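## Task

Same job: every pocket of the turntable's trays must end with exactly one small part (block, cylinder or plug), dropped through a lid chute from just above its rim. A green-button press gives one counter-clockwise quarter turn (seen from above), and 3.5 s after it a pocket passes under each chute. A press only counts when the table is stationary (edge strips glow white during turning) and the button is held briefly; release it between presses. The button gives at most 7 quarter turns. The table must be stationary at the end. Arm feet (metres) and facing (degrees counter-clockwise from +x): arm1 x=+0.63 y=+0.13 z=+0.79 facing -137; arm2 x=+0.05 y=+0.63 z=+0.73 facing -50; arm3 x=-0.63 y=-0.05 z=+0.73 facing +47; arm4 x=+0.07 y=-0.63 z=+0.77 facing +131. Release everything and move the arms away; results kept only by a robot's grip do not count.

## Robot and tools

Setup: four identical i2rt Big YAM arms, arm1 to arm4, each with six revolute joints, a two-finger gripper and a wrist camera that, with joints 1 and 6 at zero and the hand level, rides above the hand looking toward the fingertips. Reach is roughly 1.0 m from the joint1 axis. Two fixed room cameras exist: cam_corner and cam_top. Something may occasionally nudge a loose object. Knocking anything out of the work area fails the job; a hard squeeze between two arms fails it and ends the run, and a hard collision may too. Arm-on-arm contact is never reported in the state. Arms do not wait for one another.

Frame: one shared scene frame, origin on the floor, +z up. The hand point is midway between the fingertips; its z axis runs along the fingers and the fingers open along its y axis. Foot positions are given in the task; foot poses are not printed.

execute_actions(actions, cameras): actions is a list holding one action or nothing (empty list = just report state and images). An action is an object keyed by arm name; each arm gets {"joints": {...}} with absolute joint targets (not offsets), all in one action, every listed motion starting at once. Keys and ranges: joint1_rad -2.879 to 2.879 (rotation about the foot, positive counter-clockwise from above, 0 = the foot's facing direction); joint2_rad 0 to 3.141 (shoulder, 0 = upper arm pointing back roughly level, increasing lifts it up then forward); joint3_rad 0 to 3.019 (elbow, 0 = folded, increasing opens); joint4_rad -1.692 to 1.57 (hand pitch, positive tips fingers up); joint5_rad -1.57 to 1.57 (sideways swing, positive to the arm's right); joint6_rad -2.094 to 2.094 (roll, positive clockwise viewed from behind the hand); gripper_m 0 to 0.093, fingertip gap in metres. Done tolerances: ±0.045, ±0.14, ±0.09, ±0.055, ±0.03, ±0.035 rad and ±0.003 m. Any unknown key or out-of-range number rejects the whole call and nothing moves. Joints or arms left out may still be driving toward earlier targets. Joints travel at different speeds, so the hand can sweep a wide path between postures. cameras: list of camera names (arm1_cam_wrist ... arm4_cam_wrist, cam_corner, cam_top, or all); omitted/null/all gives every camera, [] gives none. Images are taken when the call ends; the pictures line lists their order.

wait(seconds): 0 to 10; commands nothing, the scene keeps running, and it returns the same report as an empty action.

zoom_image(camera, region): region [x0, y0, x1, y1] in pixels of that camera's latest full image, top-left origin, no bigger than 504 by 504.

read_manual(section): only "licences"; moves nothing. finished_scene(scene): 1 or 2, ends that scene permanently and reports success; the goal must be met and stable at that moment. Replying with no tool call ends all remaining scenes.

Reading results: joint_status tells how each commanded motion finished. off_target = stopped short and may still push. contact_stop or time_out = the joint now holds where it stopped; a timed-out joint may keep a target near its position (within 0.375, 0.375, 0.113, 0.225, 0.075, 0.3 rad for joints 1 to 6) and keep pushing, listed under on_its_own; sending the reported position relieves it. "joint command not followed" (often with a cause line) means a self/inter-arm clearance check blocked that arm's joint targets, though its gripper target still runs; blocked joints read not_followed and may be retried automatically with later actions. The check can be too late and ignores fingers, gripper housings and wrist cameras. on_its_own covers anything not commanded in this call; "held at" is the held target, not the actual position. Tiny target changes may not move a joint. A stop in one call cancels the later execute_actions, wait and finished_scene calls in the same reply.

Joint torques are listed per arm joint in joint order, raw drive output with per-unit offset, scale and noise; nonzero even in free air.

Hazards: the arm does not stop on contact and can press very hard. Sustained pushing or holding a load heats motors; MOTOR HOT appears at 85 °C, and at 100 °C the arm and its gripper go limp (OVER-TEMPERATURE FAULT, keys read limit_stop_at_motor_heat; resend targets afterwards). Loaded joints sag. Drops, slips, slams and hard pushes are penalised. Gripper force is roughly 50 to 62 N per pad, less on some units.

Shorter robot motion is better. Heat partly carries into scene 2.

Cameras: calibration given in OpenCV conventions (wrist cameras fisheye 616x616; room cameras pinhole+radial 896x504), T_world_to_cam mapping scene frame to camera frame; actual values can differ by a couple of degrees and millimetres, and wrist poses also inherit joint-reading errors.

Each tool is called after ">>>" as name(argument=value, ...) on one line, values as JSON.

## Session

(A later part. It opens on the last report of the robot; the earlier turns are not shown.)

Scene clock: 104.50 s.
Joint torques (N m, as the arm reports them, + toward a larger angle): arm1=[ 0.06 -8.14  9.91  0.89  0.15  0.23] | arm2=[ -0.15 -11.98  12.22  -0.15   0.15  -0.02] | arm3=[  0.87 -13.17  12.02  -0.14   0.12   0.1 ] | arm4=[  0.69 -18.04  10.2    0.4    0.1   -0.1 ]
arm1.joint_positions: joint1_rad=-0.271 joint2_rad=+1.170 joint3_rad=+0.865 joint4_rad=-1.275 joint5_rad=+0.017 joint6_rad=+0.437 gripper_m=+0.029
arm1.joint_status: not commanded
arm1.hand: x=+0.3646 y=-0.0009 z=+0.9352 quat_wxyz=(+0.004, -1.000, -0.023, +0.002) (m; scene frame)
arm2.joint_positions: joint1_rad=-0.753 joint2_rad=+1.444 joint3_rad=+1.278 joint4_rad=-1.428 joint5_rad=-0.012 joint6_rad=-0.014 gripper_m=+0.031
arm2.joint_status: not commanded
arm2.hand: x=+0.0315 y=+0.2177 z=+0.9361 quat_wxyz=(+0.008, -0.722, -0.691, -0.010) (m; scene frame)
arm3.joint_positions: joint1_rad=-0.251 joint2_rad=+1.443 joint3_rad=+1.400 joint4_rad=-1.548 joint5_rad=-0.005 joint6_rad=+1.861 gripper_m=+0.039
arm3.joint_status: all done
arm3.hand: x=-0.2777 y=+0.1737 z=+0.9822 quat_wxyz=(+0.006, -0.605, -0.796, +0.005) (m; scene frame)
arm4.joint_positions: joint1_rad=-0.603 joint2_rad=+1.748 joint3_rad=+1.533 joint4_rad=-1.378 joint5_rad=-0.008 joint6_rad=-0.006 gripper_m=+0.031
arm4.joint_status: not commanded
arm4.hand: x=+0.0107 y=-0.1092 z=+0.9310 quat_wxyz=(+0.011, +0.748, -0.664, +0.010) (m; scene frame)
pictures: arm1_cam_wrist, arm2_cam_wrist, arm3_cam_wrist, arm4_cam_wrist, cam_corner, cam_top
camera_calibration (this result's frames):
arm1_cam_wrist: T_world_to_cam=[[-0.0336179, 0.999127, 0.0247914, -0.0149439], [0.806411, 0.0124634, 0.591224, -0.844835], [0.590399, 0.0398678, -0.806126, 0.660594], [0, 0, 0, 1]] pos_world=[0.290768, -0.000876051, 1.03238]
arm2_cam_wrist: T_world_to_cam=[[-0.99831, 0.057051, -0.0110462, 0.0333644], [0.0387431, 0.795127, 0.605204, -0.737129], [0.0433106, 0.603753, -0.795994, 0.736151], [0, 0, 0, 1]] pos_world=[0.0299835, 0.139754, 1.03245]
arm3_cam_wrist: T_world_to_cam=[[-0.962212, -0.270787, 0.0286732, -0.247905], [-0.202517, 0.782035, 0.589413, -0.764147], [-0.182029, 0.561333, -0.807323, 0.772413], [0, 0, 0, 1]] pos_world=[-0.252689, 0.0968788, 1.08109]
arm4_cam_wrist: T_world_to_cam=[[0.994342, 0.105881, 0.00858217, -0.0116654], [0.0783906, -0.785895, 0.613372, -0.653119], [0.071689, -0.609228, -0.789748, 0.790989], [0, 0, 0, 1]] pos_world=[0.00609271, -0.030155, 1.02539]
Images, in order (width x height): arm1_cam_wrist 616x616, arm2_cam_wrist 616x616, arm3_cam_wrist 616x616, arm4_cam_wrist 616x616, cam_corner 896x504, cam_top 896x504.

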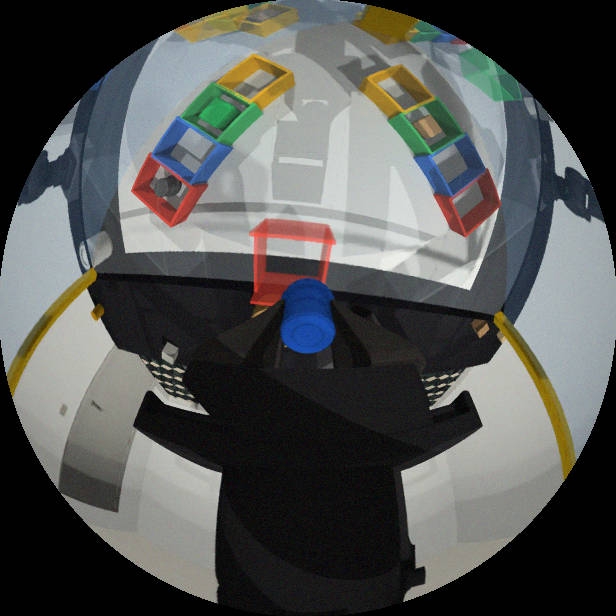

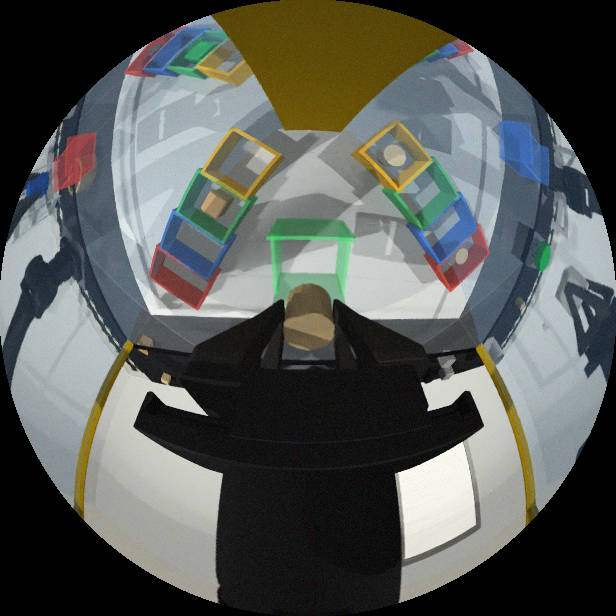

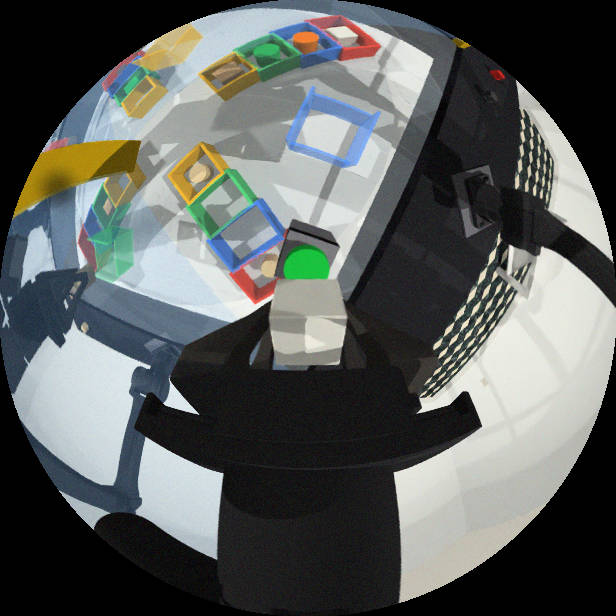

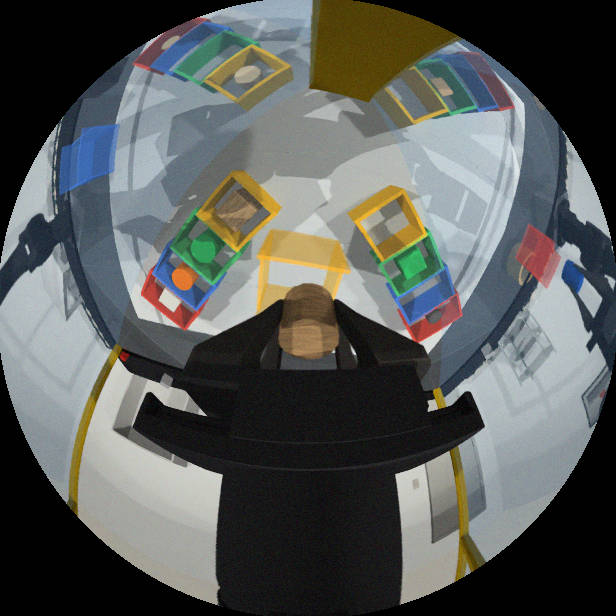

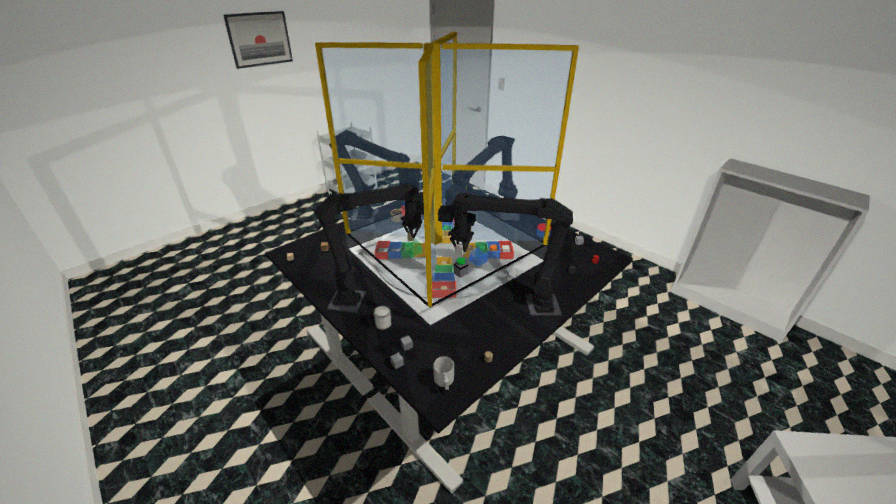

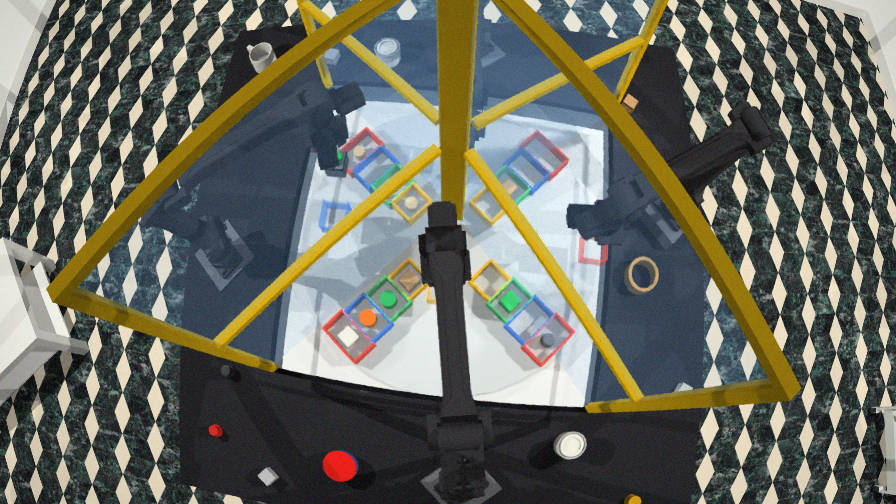

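>>> execute_actions(actions=[{"arm3":{"joints":{"joint2_rad":1.6}},"arm1":{"joints":{"joint1_rad":-0.23,"joint4_rad":-1.29}},"arm4":{"joints":{"joint1_rad":-0.585,"joint4_rad":-1.415}}}], cameras=[])

>>> wait(seconds=0.2)

>>> execute_actions(actions=[{"arm3":{"joints":{"joint2_rad":1.43}}}], cameras=[])

>>> execute_actions(actions=[{"arm3":{"joints":{"joint1_rad":-0.6,"joint2_rad":1.345,"joint3_rad":1.185,"joint4_rad":-1.42}}}], cameras=["cam_top","arm2_cam_wrist"])

>>> wait(seconds=0.5)

Scene clock: 115.17 s.
Joint torques (N m, as the arm reports them, + toward a larger angle): arm1=[-0.04 -8.09  9.94 -0.33  0.15  0.23] | arm2=[ -0.23 -11.99  12.26  -0.19   0.12  -0.03] | arm3=[ 0.66 -7.78 10.63  0.26  0.06  0.09] | arm4=[  1.07 -17.64  10.13  -0.58   0.12  -0.06]
arm1.joint_positions: joint1_rad=-0.238 joint2_rad=+1.170 joint3_rad=+0.865 joint4_rad=-1.277 joint5_rad=+0.017 joint6_rad=+0.437 gripper_m=+0.029
arm1.joint_status: all done
arm1.hand: x=+0.3697 y=-0.0094 z=+0.9353 quat_wxyz=(+0.004, -0.999, -0.039, +0.001) (m; scene frame)
arm2.joint_positions: joint1_rad=-0.753 joint2_rad=+1.444 joint3_rad=+1.278 joint4_rad=-1.428 joint5_rad=-0.012 joint6_rad=-0.014 gripper_m=+0.031
arm2.joint_status: not commanded
arm2.hand: x=+0.0315 y=+0.2177 z=+0.9361 quat_wxyz=(+0.008, -0.722, -0.691, -0.010) (m; scene frame)
arm3.joint_positions: joint1_rad=-0.253 joint2_rad=+1.540 joint3_rad=+1.418 joint4_rad=-1.563 joint5_rad=-0.004 joint6_rad=+1.862 gripper_m=+0.039
arm3.joint_status: all done
arm3.hand: x=-0.2673 y=+0.1794 z=+0.9500 quat_wxyz=(+0.022, -0.605, -0.794, +0.049) (m; scene frame)
arm4.joint_positions: joint1_rad=-0.589 joint2_rad=+1.748 joint3_rad=+1.533 joint4_rad=-1.402 joint5_rad=-0.008 joint6_rad=-0.006 gripper_m=+0.031
arm4.joint_status: all done
arm4.hand: x=+0.0046 y=-0.1159 z=+0.9312 quat_wxyz=(+0.019, +0.752, -0.659, +0.019) (m; scene frame)
pictures: none
No camera images: the call's "cameras" was empty. Leave "cameras" out to get every camera's image.

Scene clock: 115.37 s.
Joint torques (N m, as the arm reports them, + toward a larger angle): arm1=[-0.12 -8.1   9.91 -0.35  0.15  0.23] | arm2=[  0.01 -11.91  12.27  -0.14   0.15  -0.02] | arm3=[ 0.86 -7.94 10.67  0.34  0.08  0.09] | arm4=[  1.   -17.54  10.05  -0.65   0.11  -0.07]
arm1.joint_positions: joint1_rad=-0.238 joint2_rad=+1.170 joint3_rad=+0.865 joint4_rad=-1.277 joint5_rad=+0.017 joint6_rad=+0.437 gripper_m=+0.029
arm1.joint_status: all done
arm1.hand: x=+0.3697 y=-0.0094 z=+0.9353 quat_wxyz=(+0.004, -0.999, -0.039, +0.001) (m; scene frame)
arm2.joint_positions: joint1_rad=-0.753 joint2_rad=+1.444 joint3_rad=+1.278 joint4_rad=-1.428 joint5_rad=-0.012 joint6_rad=-0.014 gripper_m=+0.031
arm2.joint_status: not commanded
arm2.hand: x=+0.0315 y=+0.2177 z=+0.9361 quat_wxyz=(+0.008, -0.722, -0.691, -0.010) (m; scene frame)
arm3.joint_positions: joint1_rad=-0.253 joint2_rad=+1.540 joint3_rad=+1.418 joint4_rad=-1.563 joint5_rad=-0.004 joint6_rad=+1.862 gripper_m=+0.039
arm3.joint_status: all done
arm3.hand: x=-0.2673 y=+0.1794 z=+0.9500 quat_wxyz=(+0.022, -0.605, -0.794, +0.049) (m; scene frame)
arm4.joint_positions: joint1_rad=-0.589 joint2_rad=+1.748 joint3_rad=+1.533 joint4_rad=-1.402 joint5_rad=-0.008 joint6_rad=-0.006 gripper_m=+0.031
arm4.joint_status: all done
arm4.hand: x=+0.0046 y=-0.1159 z=+0.9312 quat_wxyz=(+0.019, +0.752, -0.659, +0.019) (m; scene frame)
wait: 0.20 s; no rest
pictures: arm1_cam_wrist, arm2_cam_wrist, arm3_cam_wrist, arm4_cam_wrist, cam_corner, cam_top
camera_calibration (this result's frames):
arm1_cam_wrist: T_world_to_cam=[[-0.066428, 0.997453, 0.0259662, 0.00471416], [0.804619, 0.0381598, 0.592563, -0.849262], [0.590063, 0.0602557, -0.805105, 0.657328], [0, 0, 0, 1]] pos_world=[0.295781, -0.0119022, 1.03234]
arm2_cam_wrist: T_world_to_cam=[[-0.99831, 0.057051, -0.0110462, 0.0333644], [0.0387431, 0.795127, 0.605204, -0.737129], [0.0433106, 0.603753, -0.795994, 0.736151], [0, 0, 0, 1]] pos_world=[0.0299835, 0.139754, 1.03245]
arm3_cam_wrist: T_world_to_cam=[[-0.957066, -0.264812, 0.117898, -0.319884], [-0.155062, 0.811346, 0.563625, -0.715644], [-0.244911, 0.521145, -0.817574, 0.745185], [0, 0, 0, 1]] pos_world=[-0.234615, 0.107576, 1.05031]
arm4_cam_wrist: T_world_to_cam=[[0.992828, 0.11924, 0.00865197, -0.00330943], [0.086956, -0.769893, 0.632221, -0.673767], [0.0820474, -0.626935, -0.774739, 0.771441], [0, 0, 0, 1]] pos_world=[-0.00142097, -0.0346904, 1.02366]
Images, in order (width x height): arm1_cam_wrist 616x616, arm2_cam_wrist 616x616, arm3_cam_wrist 616x616, arm4_cam_wrist 616x616, cam_corner 896x504, cam_top 896x504.

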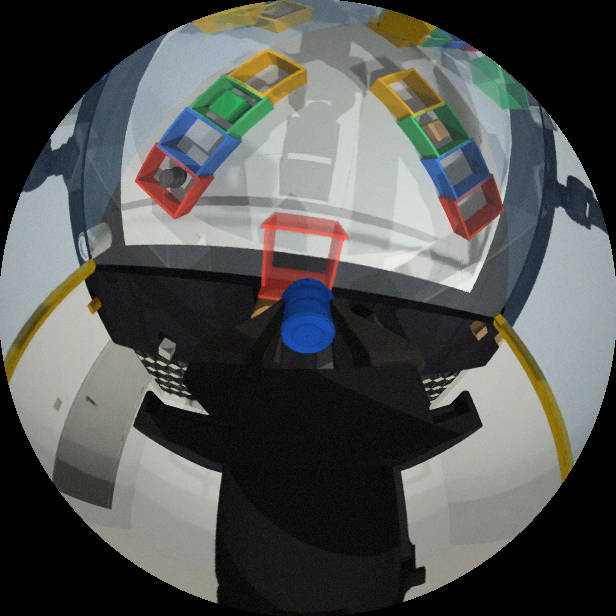

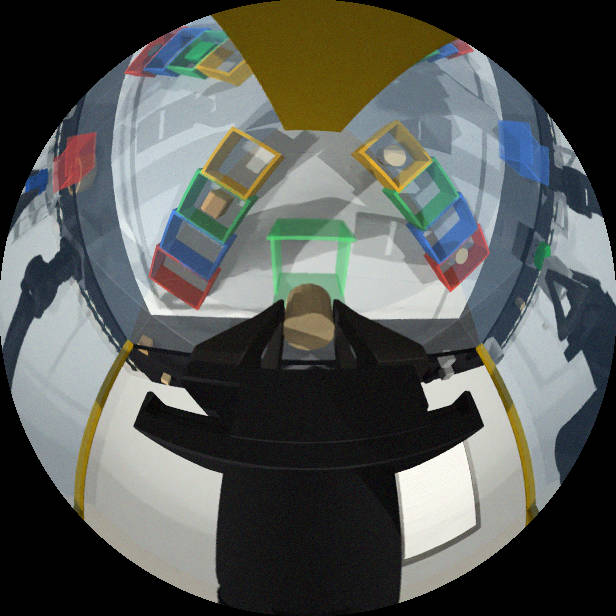

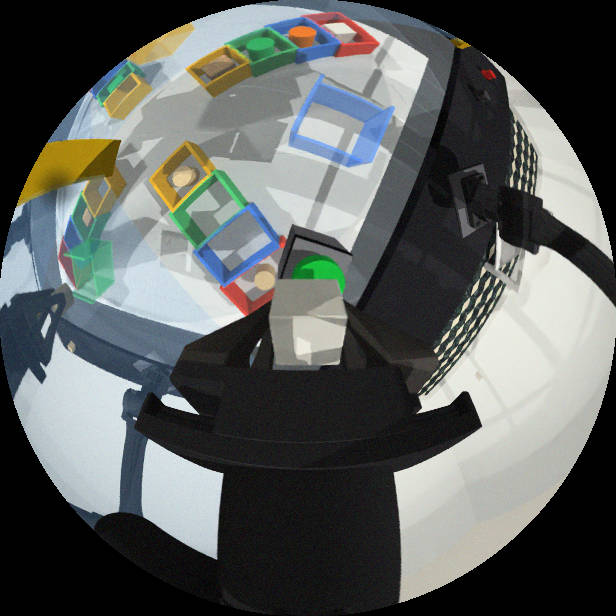

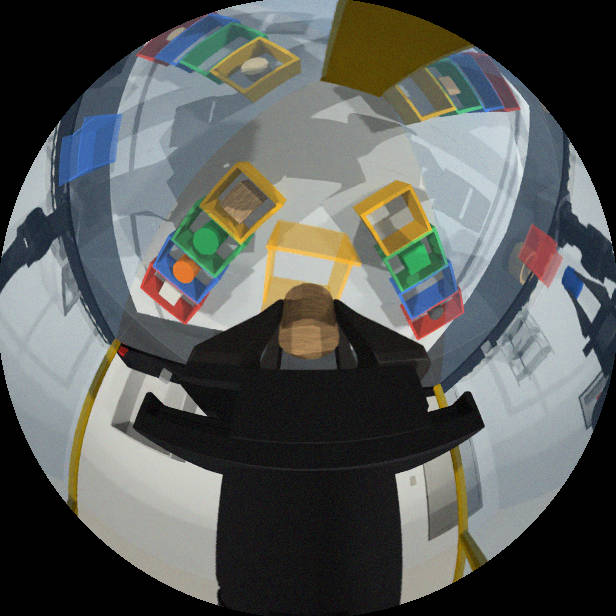

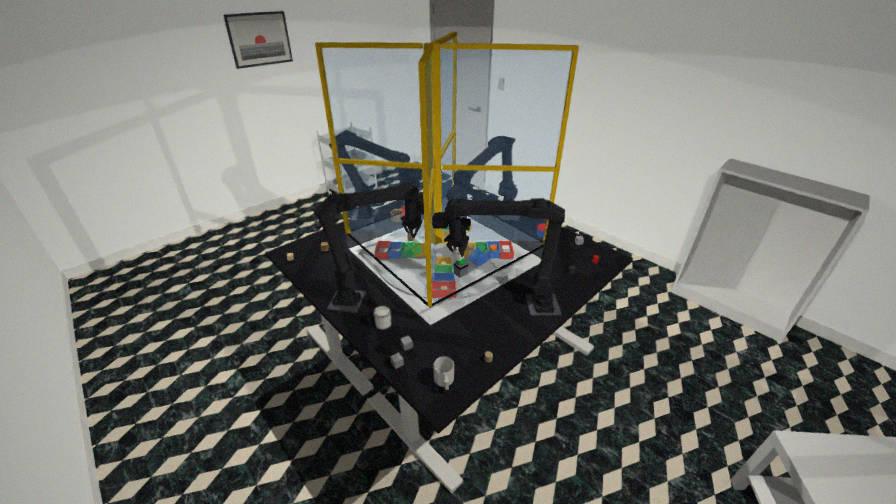

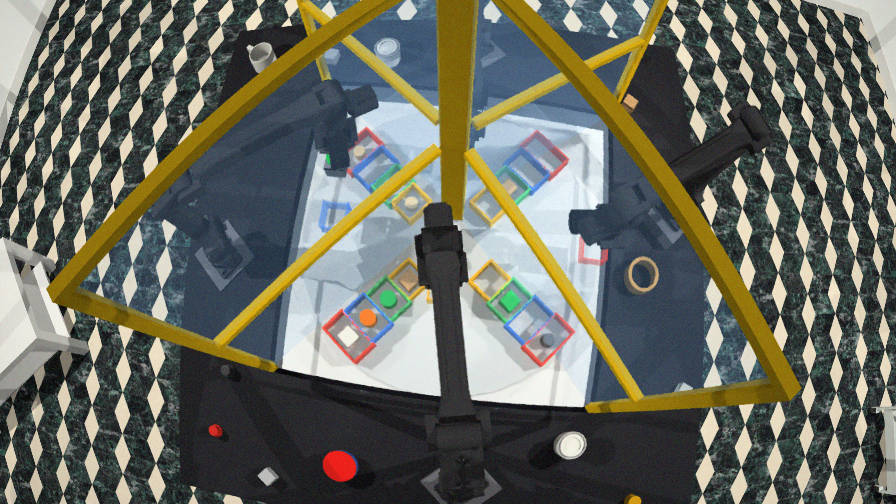

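Scene clock: 116.53 s.
Joint torques (N m, as the arm reports them, + toward a larger angle): arm1=[-0.06 -8.04  9.92 -0.33  0.15  0.23] | arm2=[ -0.06 -11.71  12.25  -0.13   0.14  -0.04] | arm3=[  0.55 -11.1   10.59   0.46   0.08   0.08] | arm4=[  0.95 -17.79  10.1   -0.57   0.12  -0.09]
arm1.joint_positions: joint1_rad=-0.238 joint2_rad=+1.170 joint3_rad=+0.865 joint4_rad=-1.277 joint5_rad=+0.017 joint6_rad=+0.437 gripper_m=+0.029
arm1.joint_status: not commanded
arm1.hand: x=+0.3697 y=-0.0094 z=+0.9353 quat_wxyz=(+0.004, -0.999, -0.039, +0.001) (m; scene frame)
arm2.joint_positions: joint1_rad=-0.753 joint2_rad=+1.444 joint3_rad=+1.278 joint4_rad=-1.428 joint5_rad=-0.012 joint6_rad=-0.014 gripper_m=+0.031
arm2.joint_status: not commanded
arm2.hand: x=+0.0315 y=+0.2177 z=+0.9361 quat_wxyz=(+0.008, -0.722, -0.691, -0.010) (m; scene frame)
arm3.joint_positions: joint1_rad=-0.253 joint2_rad=+1.427 joint3_rad=+1.418 joint4_rad=-1.563 joint5_rad=-0.004 joint6_rad=+1.862 gripper_m=+0.039
arm3.joint_status: all done
arm3.hand: x=-0.2783 y=+0.1724 z=+0.9953 quat_wxyz=(+0.002, -0.606, -0.795, -0.004) (m; scene frame)
arm4.joint_positions: joint1_rad=-0.589 joint2_rad=+1.748 joint3_rad=+1.533 joint4_rad=-1.402 joint5_rad=-0.008 joint6_rad=-0.006 gripper_m=+0.031
arm4.joint_status: not commanded
arm4.hand: x=+0.0046 y=-0.1159 z=+0.9312 quat_wxyz=(+0.019, +0.752, -0.659, +0.019) (m; scene frame)
pictures: none
No camera images: the call's "cameras" was empty. Leave "cameras" out to get every camera's image.

Scene clock: 117.60 s.
Joint torques (N m, as the arm reports them, + toward a larger angle): arm1=[-0.09 -8.17  9.9  -0.36  0.15  0.22] | arm2=[ -0.22 -11.95  12.32  -0.06   0.15  -0.02] | arm3=[  1.65 -10.6    8.74   0.86   0.02   0.06] | arm4=[  1.47 -17.95  10.14  -0.65   0.13  -0.08]
arm1.joint_positions: joint1_rad=-0.238 joint2_rad=+1.170 joint3_rad=+0.865 joint4_rad=-1.277 joint5_rad=+0.017 joint6_rad=+0.437 gripper_m=+0.029
arm1.joint_status: not commanded
arm1.hand: x=+0.3697 y=-0.0094 z=+0.9353 quat_wxyz=(+0.004, -0.999, -0.039, +0.001) (m; scene frame)
arm2.joint_positions: joint1_rad=-0.753 joint2_rad=+1.444 joint3_rad=+1.278 joint4_rad=-1.428 joint5_rad=-0.012 joint6_rad=-0.014 gripper_m=+0.031
arm2.joint_status: not commanded
arm2.hand: x=+0.0315 y=+0.2177 z=+0.9361 quat_wxyz=(+0.008, -0.722, -0.691, -0.010) (m; scene frame)
arm3.joint_positions: joint1_rad=-0.606 joint2_rad=+1.352 joint3_rad=+1.175 joint4_rad=-1.432 joint5_rad=-0.003 joint6_rad=+1.862 gripper_m=+0.039
arm3.joint_status: all done
arm3.hand: x=-0.2661 y=+0.0278 z=+0.9311 quat_wxyz=(+0.011, -0.736, -0.676, +0.012) (m; scene frame)
arm4.joint_positions: joint1_rad=-0.589 joint2_rad=+1.748 joint3_rad=+1.533 joint4_rad=-1.402 joint5_rad=-0.008 joint6_rad=-0.006 gripper_m=+0.031
arm4.joint_status: not commanded
arm4.hand: x=+0.0046 y=-0.1159 z=+0.9312 quat_wxyz=(+0.019, +0.752, -0.659, +0.019) (m; scene frame)
pictures: arm2_cam_wrist, cam_top
camera_calibration (this result's frames):
arm2_cam_wrist: T_world_to_cam=[[-0.99831, 0.057051, -0.0110462, 0.0333644], [0.0387431, 0.795127, 0.605204, -0.737129], [0.0433106, 0.603753, -0.795994, 0.736151], [0, 0, 0, 1]] pos_world=[0.0299835, 0.139754, 1.03245]
Images, in order (width x height): arm2_cam_wrist 616x616, cam_top 896x504.

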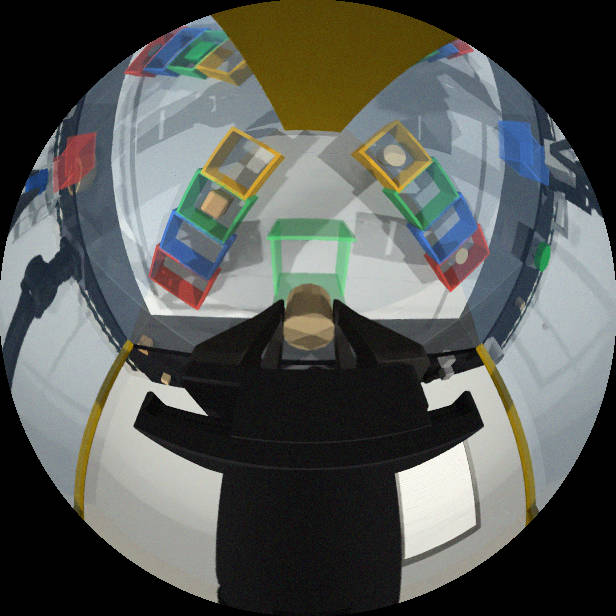

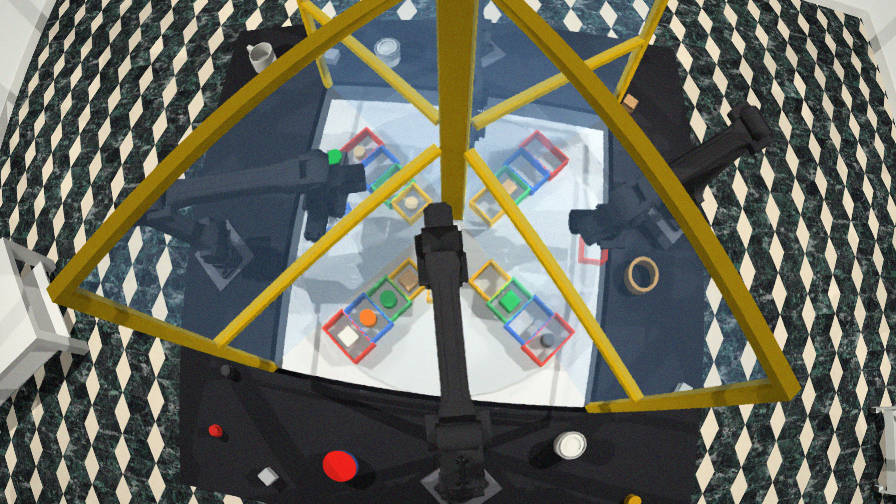

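Scene clock: 118.10 s.
Joint torques (N m, as the arm reports them, + toward a larger angle): arm1=[-0.04 -8.12  9.92 -0.34  0.15  0.23] | arm2=[ -0.25 -11.95  12.23  -0.16   0.15  -0.03] | arm3=[  2.04 -10.37   8.4    0.96  -0.02   0.09] | arm4=[  0.96 -17.81  10.02  -0.57   0.11  -0.08]
arm1.joint_positions: joint1_rad=-0.238 joint2_rad=+1.170 joint3_rad=+0.865 joint4_rad=-1.277 joint5_rad=+0.017 joint6_rad=+0.437 gripper_m=+0.029
arm1.joint_status: not commanded
arm1.hand: x=+0.3697 y=-0.0094 z=+0.9353 quat_wxyz=(+0.004, -0.999, -0.039, +0.001) (m; scene frame)
arm2.joint_positions: joint1_rad=-0.753 joint2_rad=+1.444 joint3_rad=+1.278 joint4_rad=-1.428 joint5_rad=-0.012 joint6_rad=-0.014 gripper_m=+0.031
arm2.joint_status: not commanded
arm2.hand: x=+0.0315 y=+0.2177 z=+0.9361 quat_wxyz=(+0.008, -0.722, -0.691, -0.010) (m; scene frame)
arm3.joint_positions: joint1_rad=-0.606 joint2_rad=+1.352 joint3_rad=+1.175 joint4_rad=-1.432 joint5_rad=-0.003 joint6_rad=+1.862 gripper_m=+0.039
arm3.joint_status: all done
arm3.hand: x=-0.2661 y=+0.0278 z=+0.9311 quat_wxyz=(+0.011, -0.736, -0.676, +0.012) (m; scene frame)
arm4.joint_positions: joint1_rad=-0.589 joint2_rad=+1.748 joint3_rad=+1.533 joint4_rad=-1.402 joint5_rad=-0.008 joint6_rad=-0.006 gripper_m=+0.031
arm4.joint_status: not commanded
arm4.hand: x=+0.0046 y=-0.1159 z=+0.9312 quat_wxyz=(+0.019, +0.752, -0.659, +0.019) (m; scene frame)
wait: 0.50 s; at rest by 0.27 s
pictures: arm1_cam_wrist, arm2_cam_wrist, arm3_cam_wrist, arm4_cam_wrist, cam_corner, cam_top
camera_calibration (this result's frames):
arm1_cam_wrist: T_world_to_cam=[[-0.066428, 0.997453, 0.0259662, 0.00471416], [0.804619, 0.0381598, 0.592563, -0.849262], [0.590063, 0.0602557, -0.805105, 0.657328], [0, 0, 0, 1]] pos_world=[0.295781, -0.0119022, 1.03234]
arm2_cam_wrist: T_world_to_cam=[[-0.99831, 0.057051, -0.0110462, 0.0333644], [0.0387431, 0.795127, 0.605204, -0.737129], [0.0433106, 0.603753, -0.795994, 0.736151], [0, 0, 0, 1]] pos_world=[0.0299835, 0.139754, 1.03245]
arm3_cam_wrist: T_world_to_cam=[[-0.995599, 0.0814985, 0.0462562, -0.309773], [0.093137, 0.806036, 0.584492, -0.535002], [0.0103511, 0.586229, -0.81008, 0.86819], [0, 0, 0, 1]] pos_world=[-0.267568, -0.0524806, 1.03034]
arm4_cam_wrist: T_world_to_cam=[[0.992828, 0.11924, 0.00865197, -0.00330943], [0.086956, -0.769893, 0.632221, -0.673767], [0.0820474, -0.626935, -0.774739, 0.771441], [0, 0, 0, 1]] pos_world=[-0.00142097, -0.0346904, 1.02366]
Images, in order (width x height): arm1_cam_wrist 616x616, arm2_cam_wrist 616x616, arm3_cam_wrist 616x616, arm4_cam_wrist 616x616, cam_corner 896x504, cam_top 896x504.

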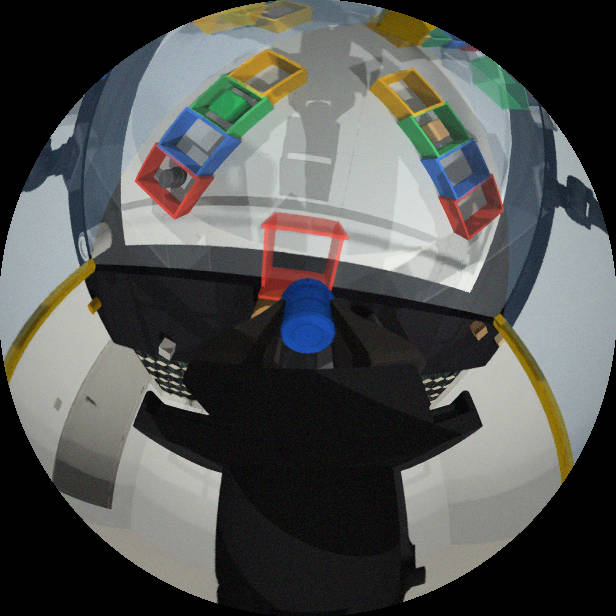

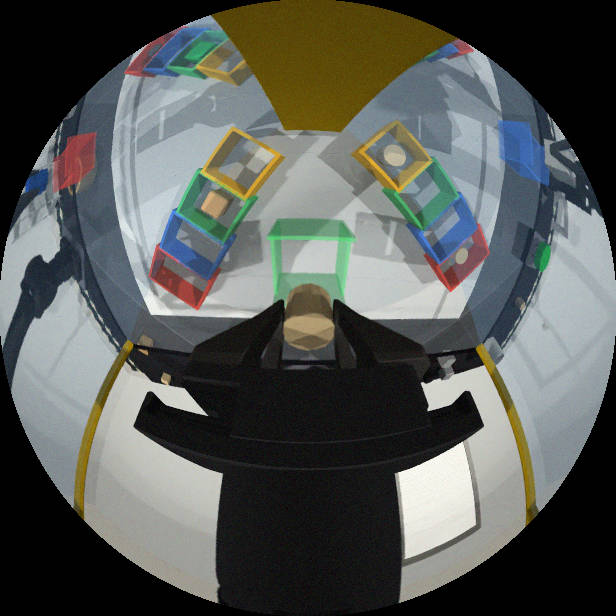

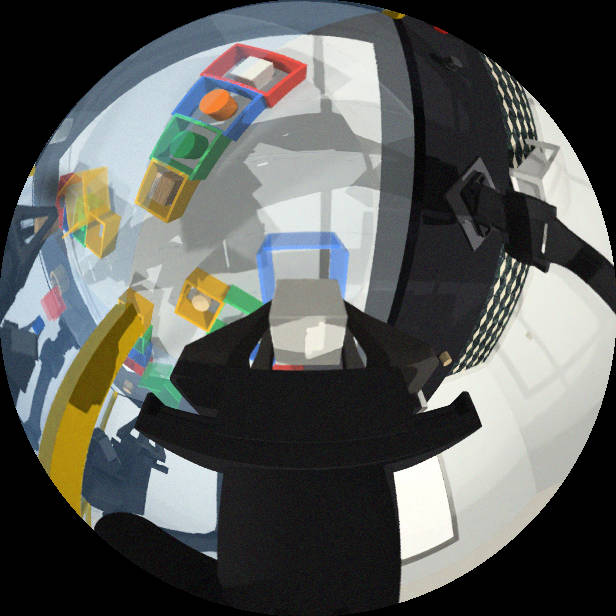

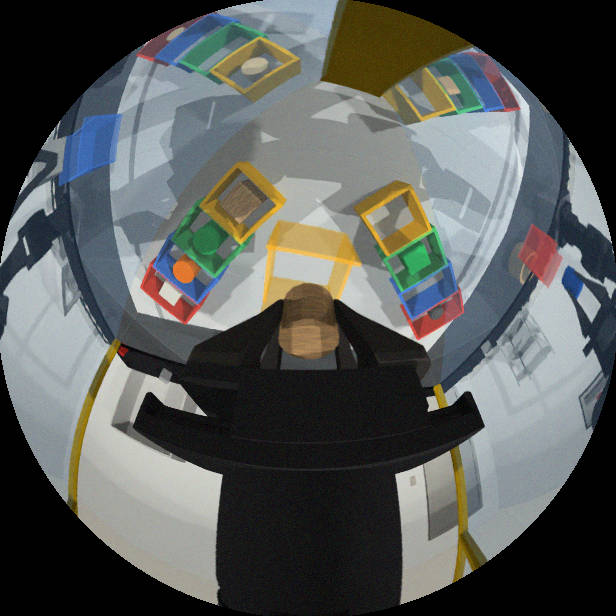

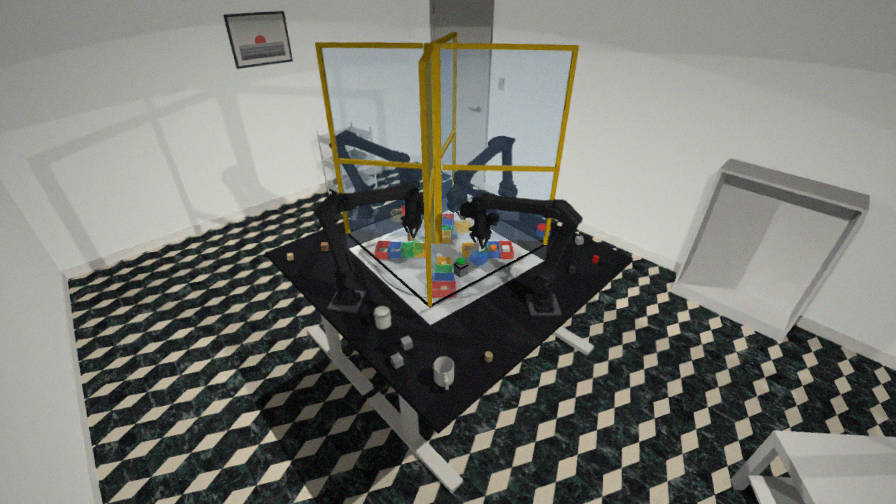

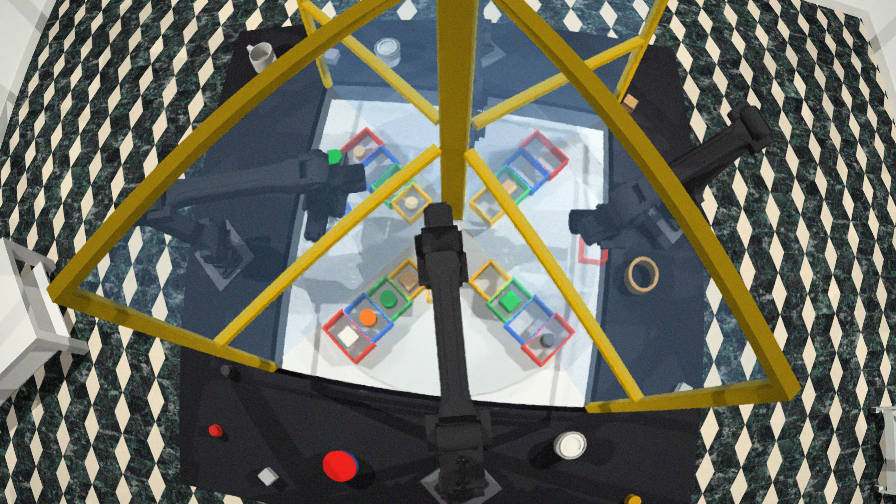

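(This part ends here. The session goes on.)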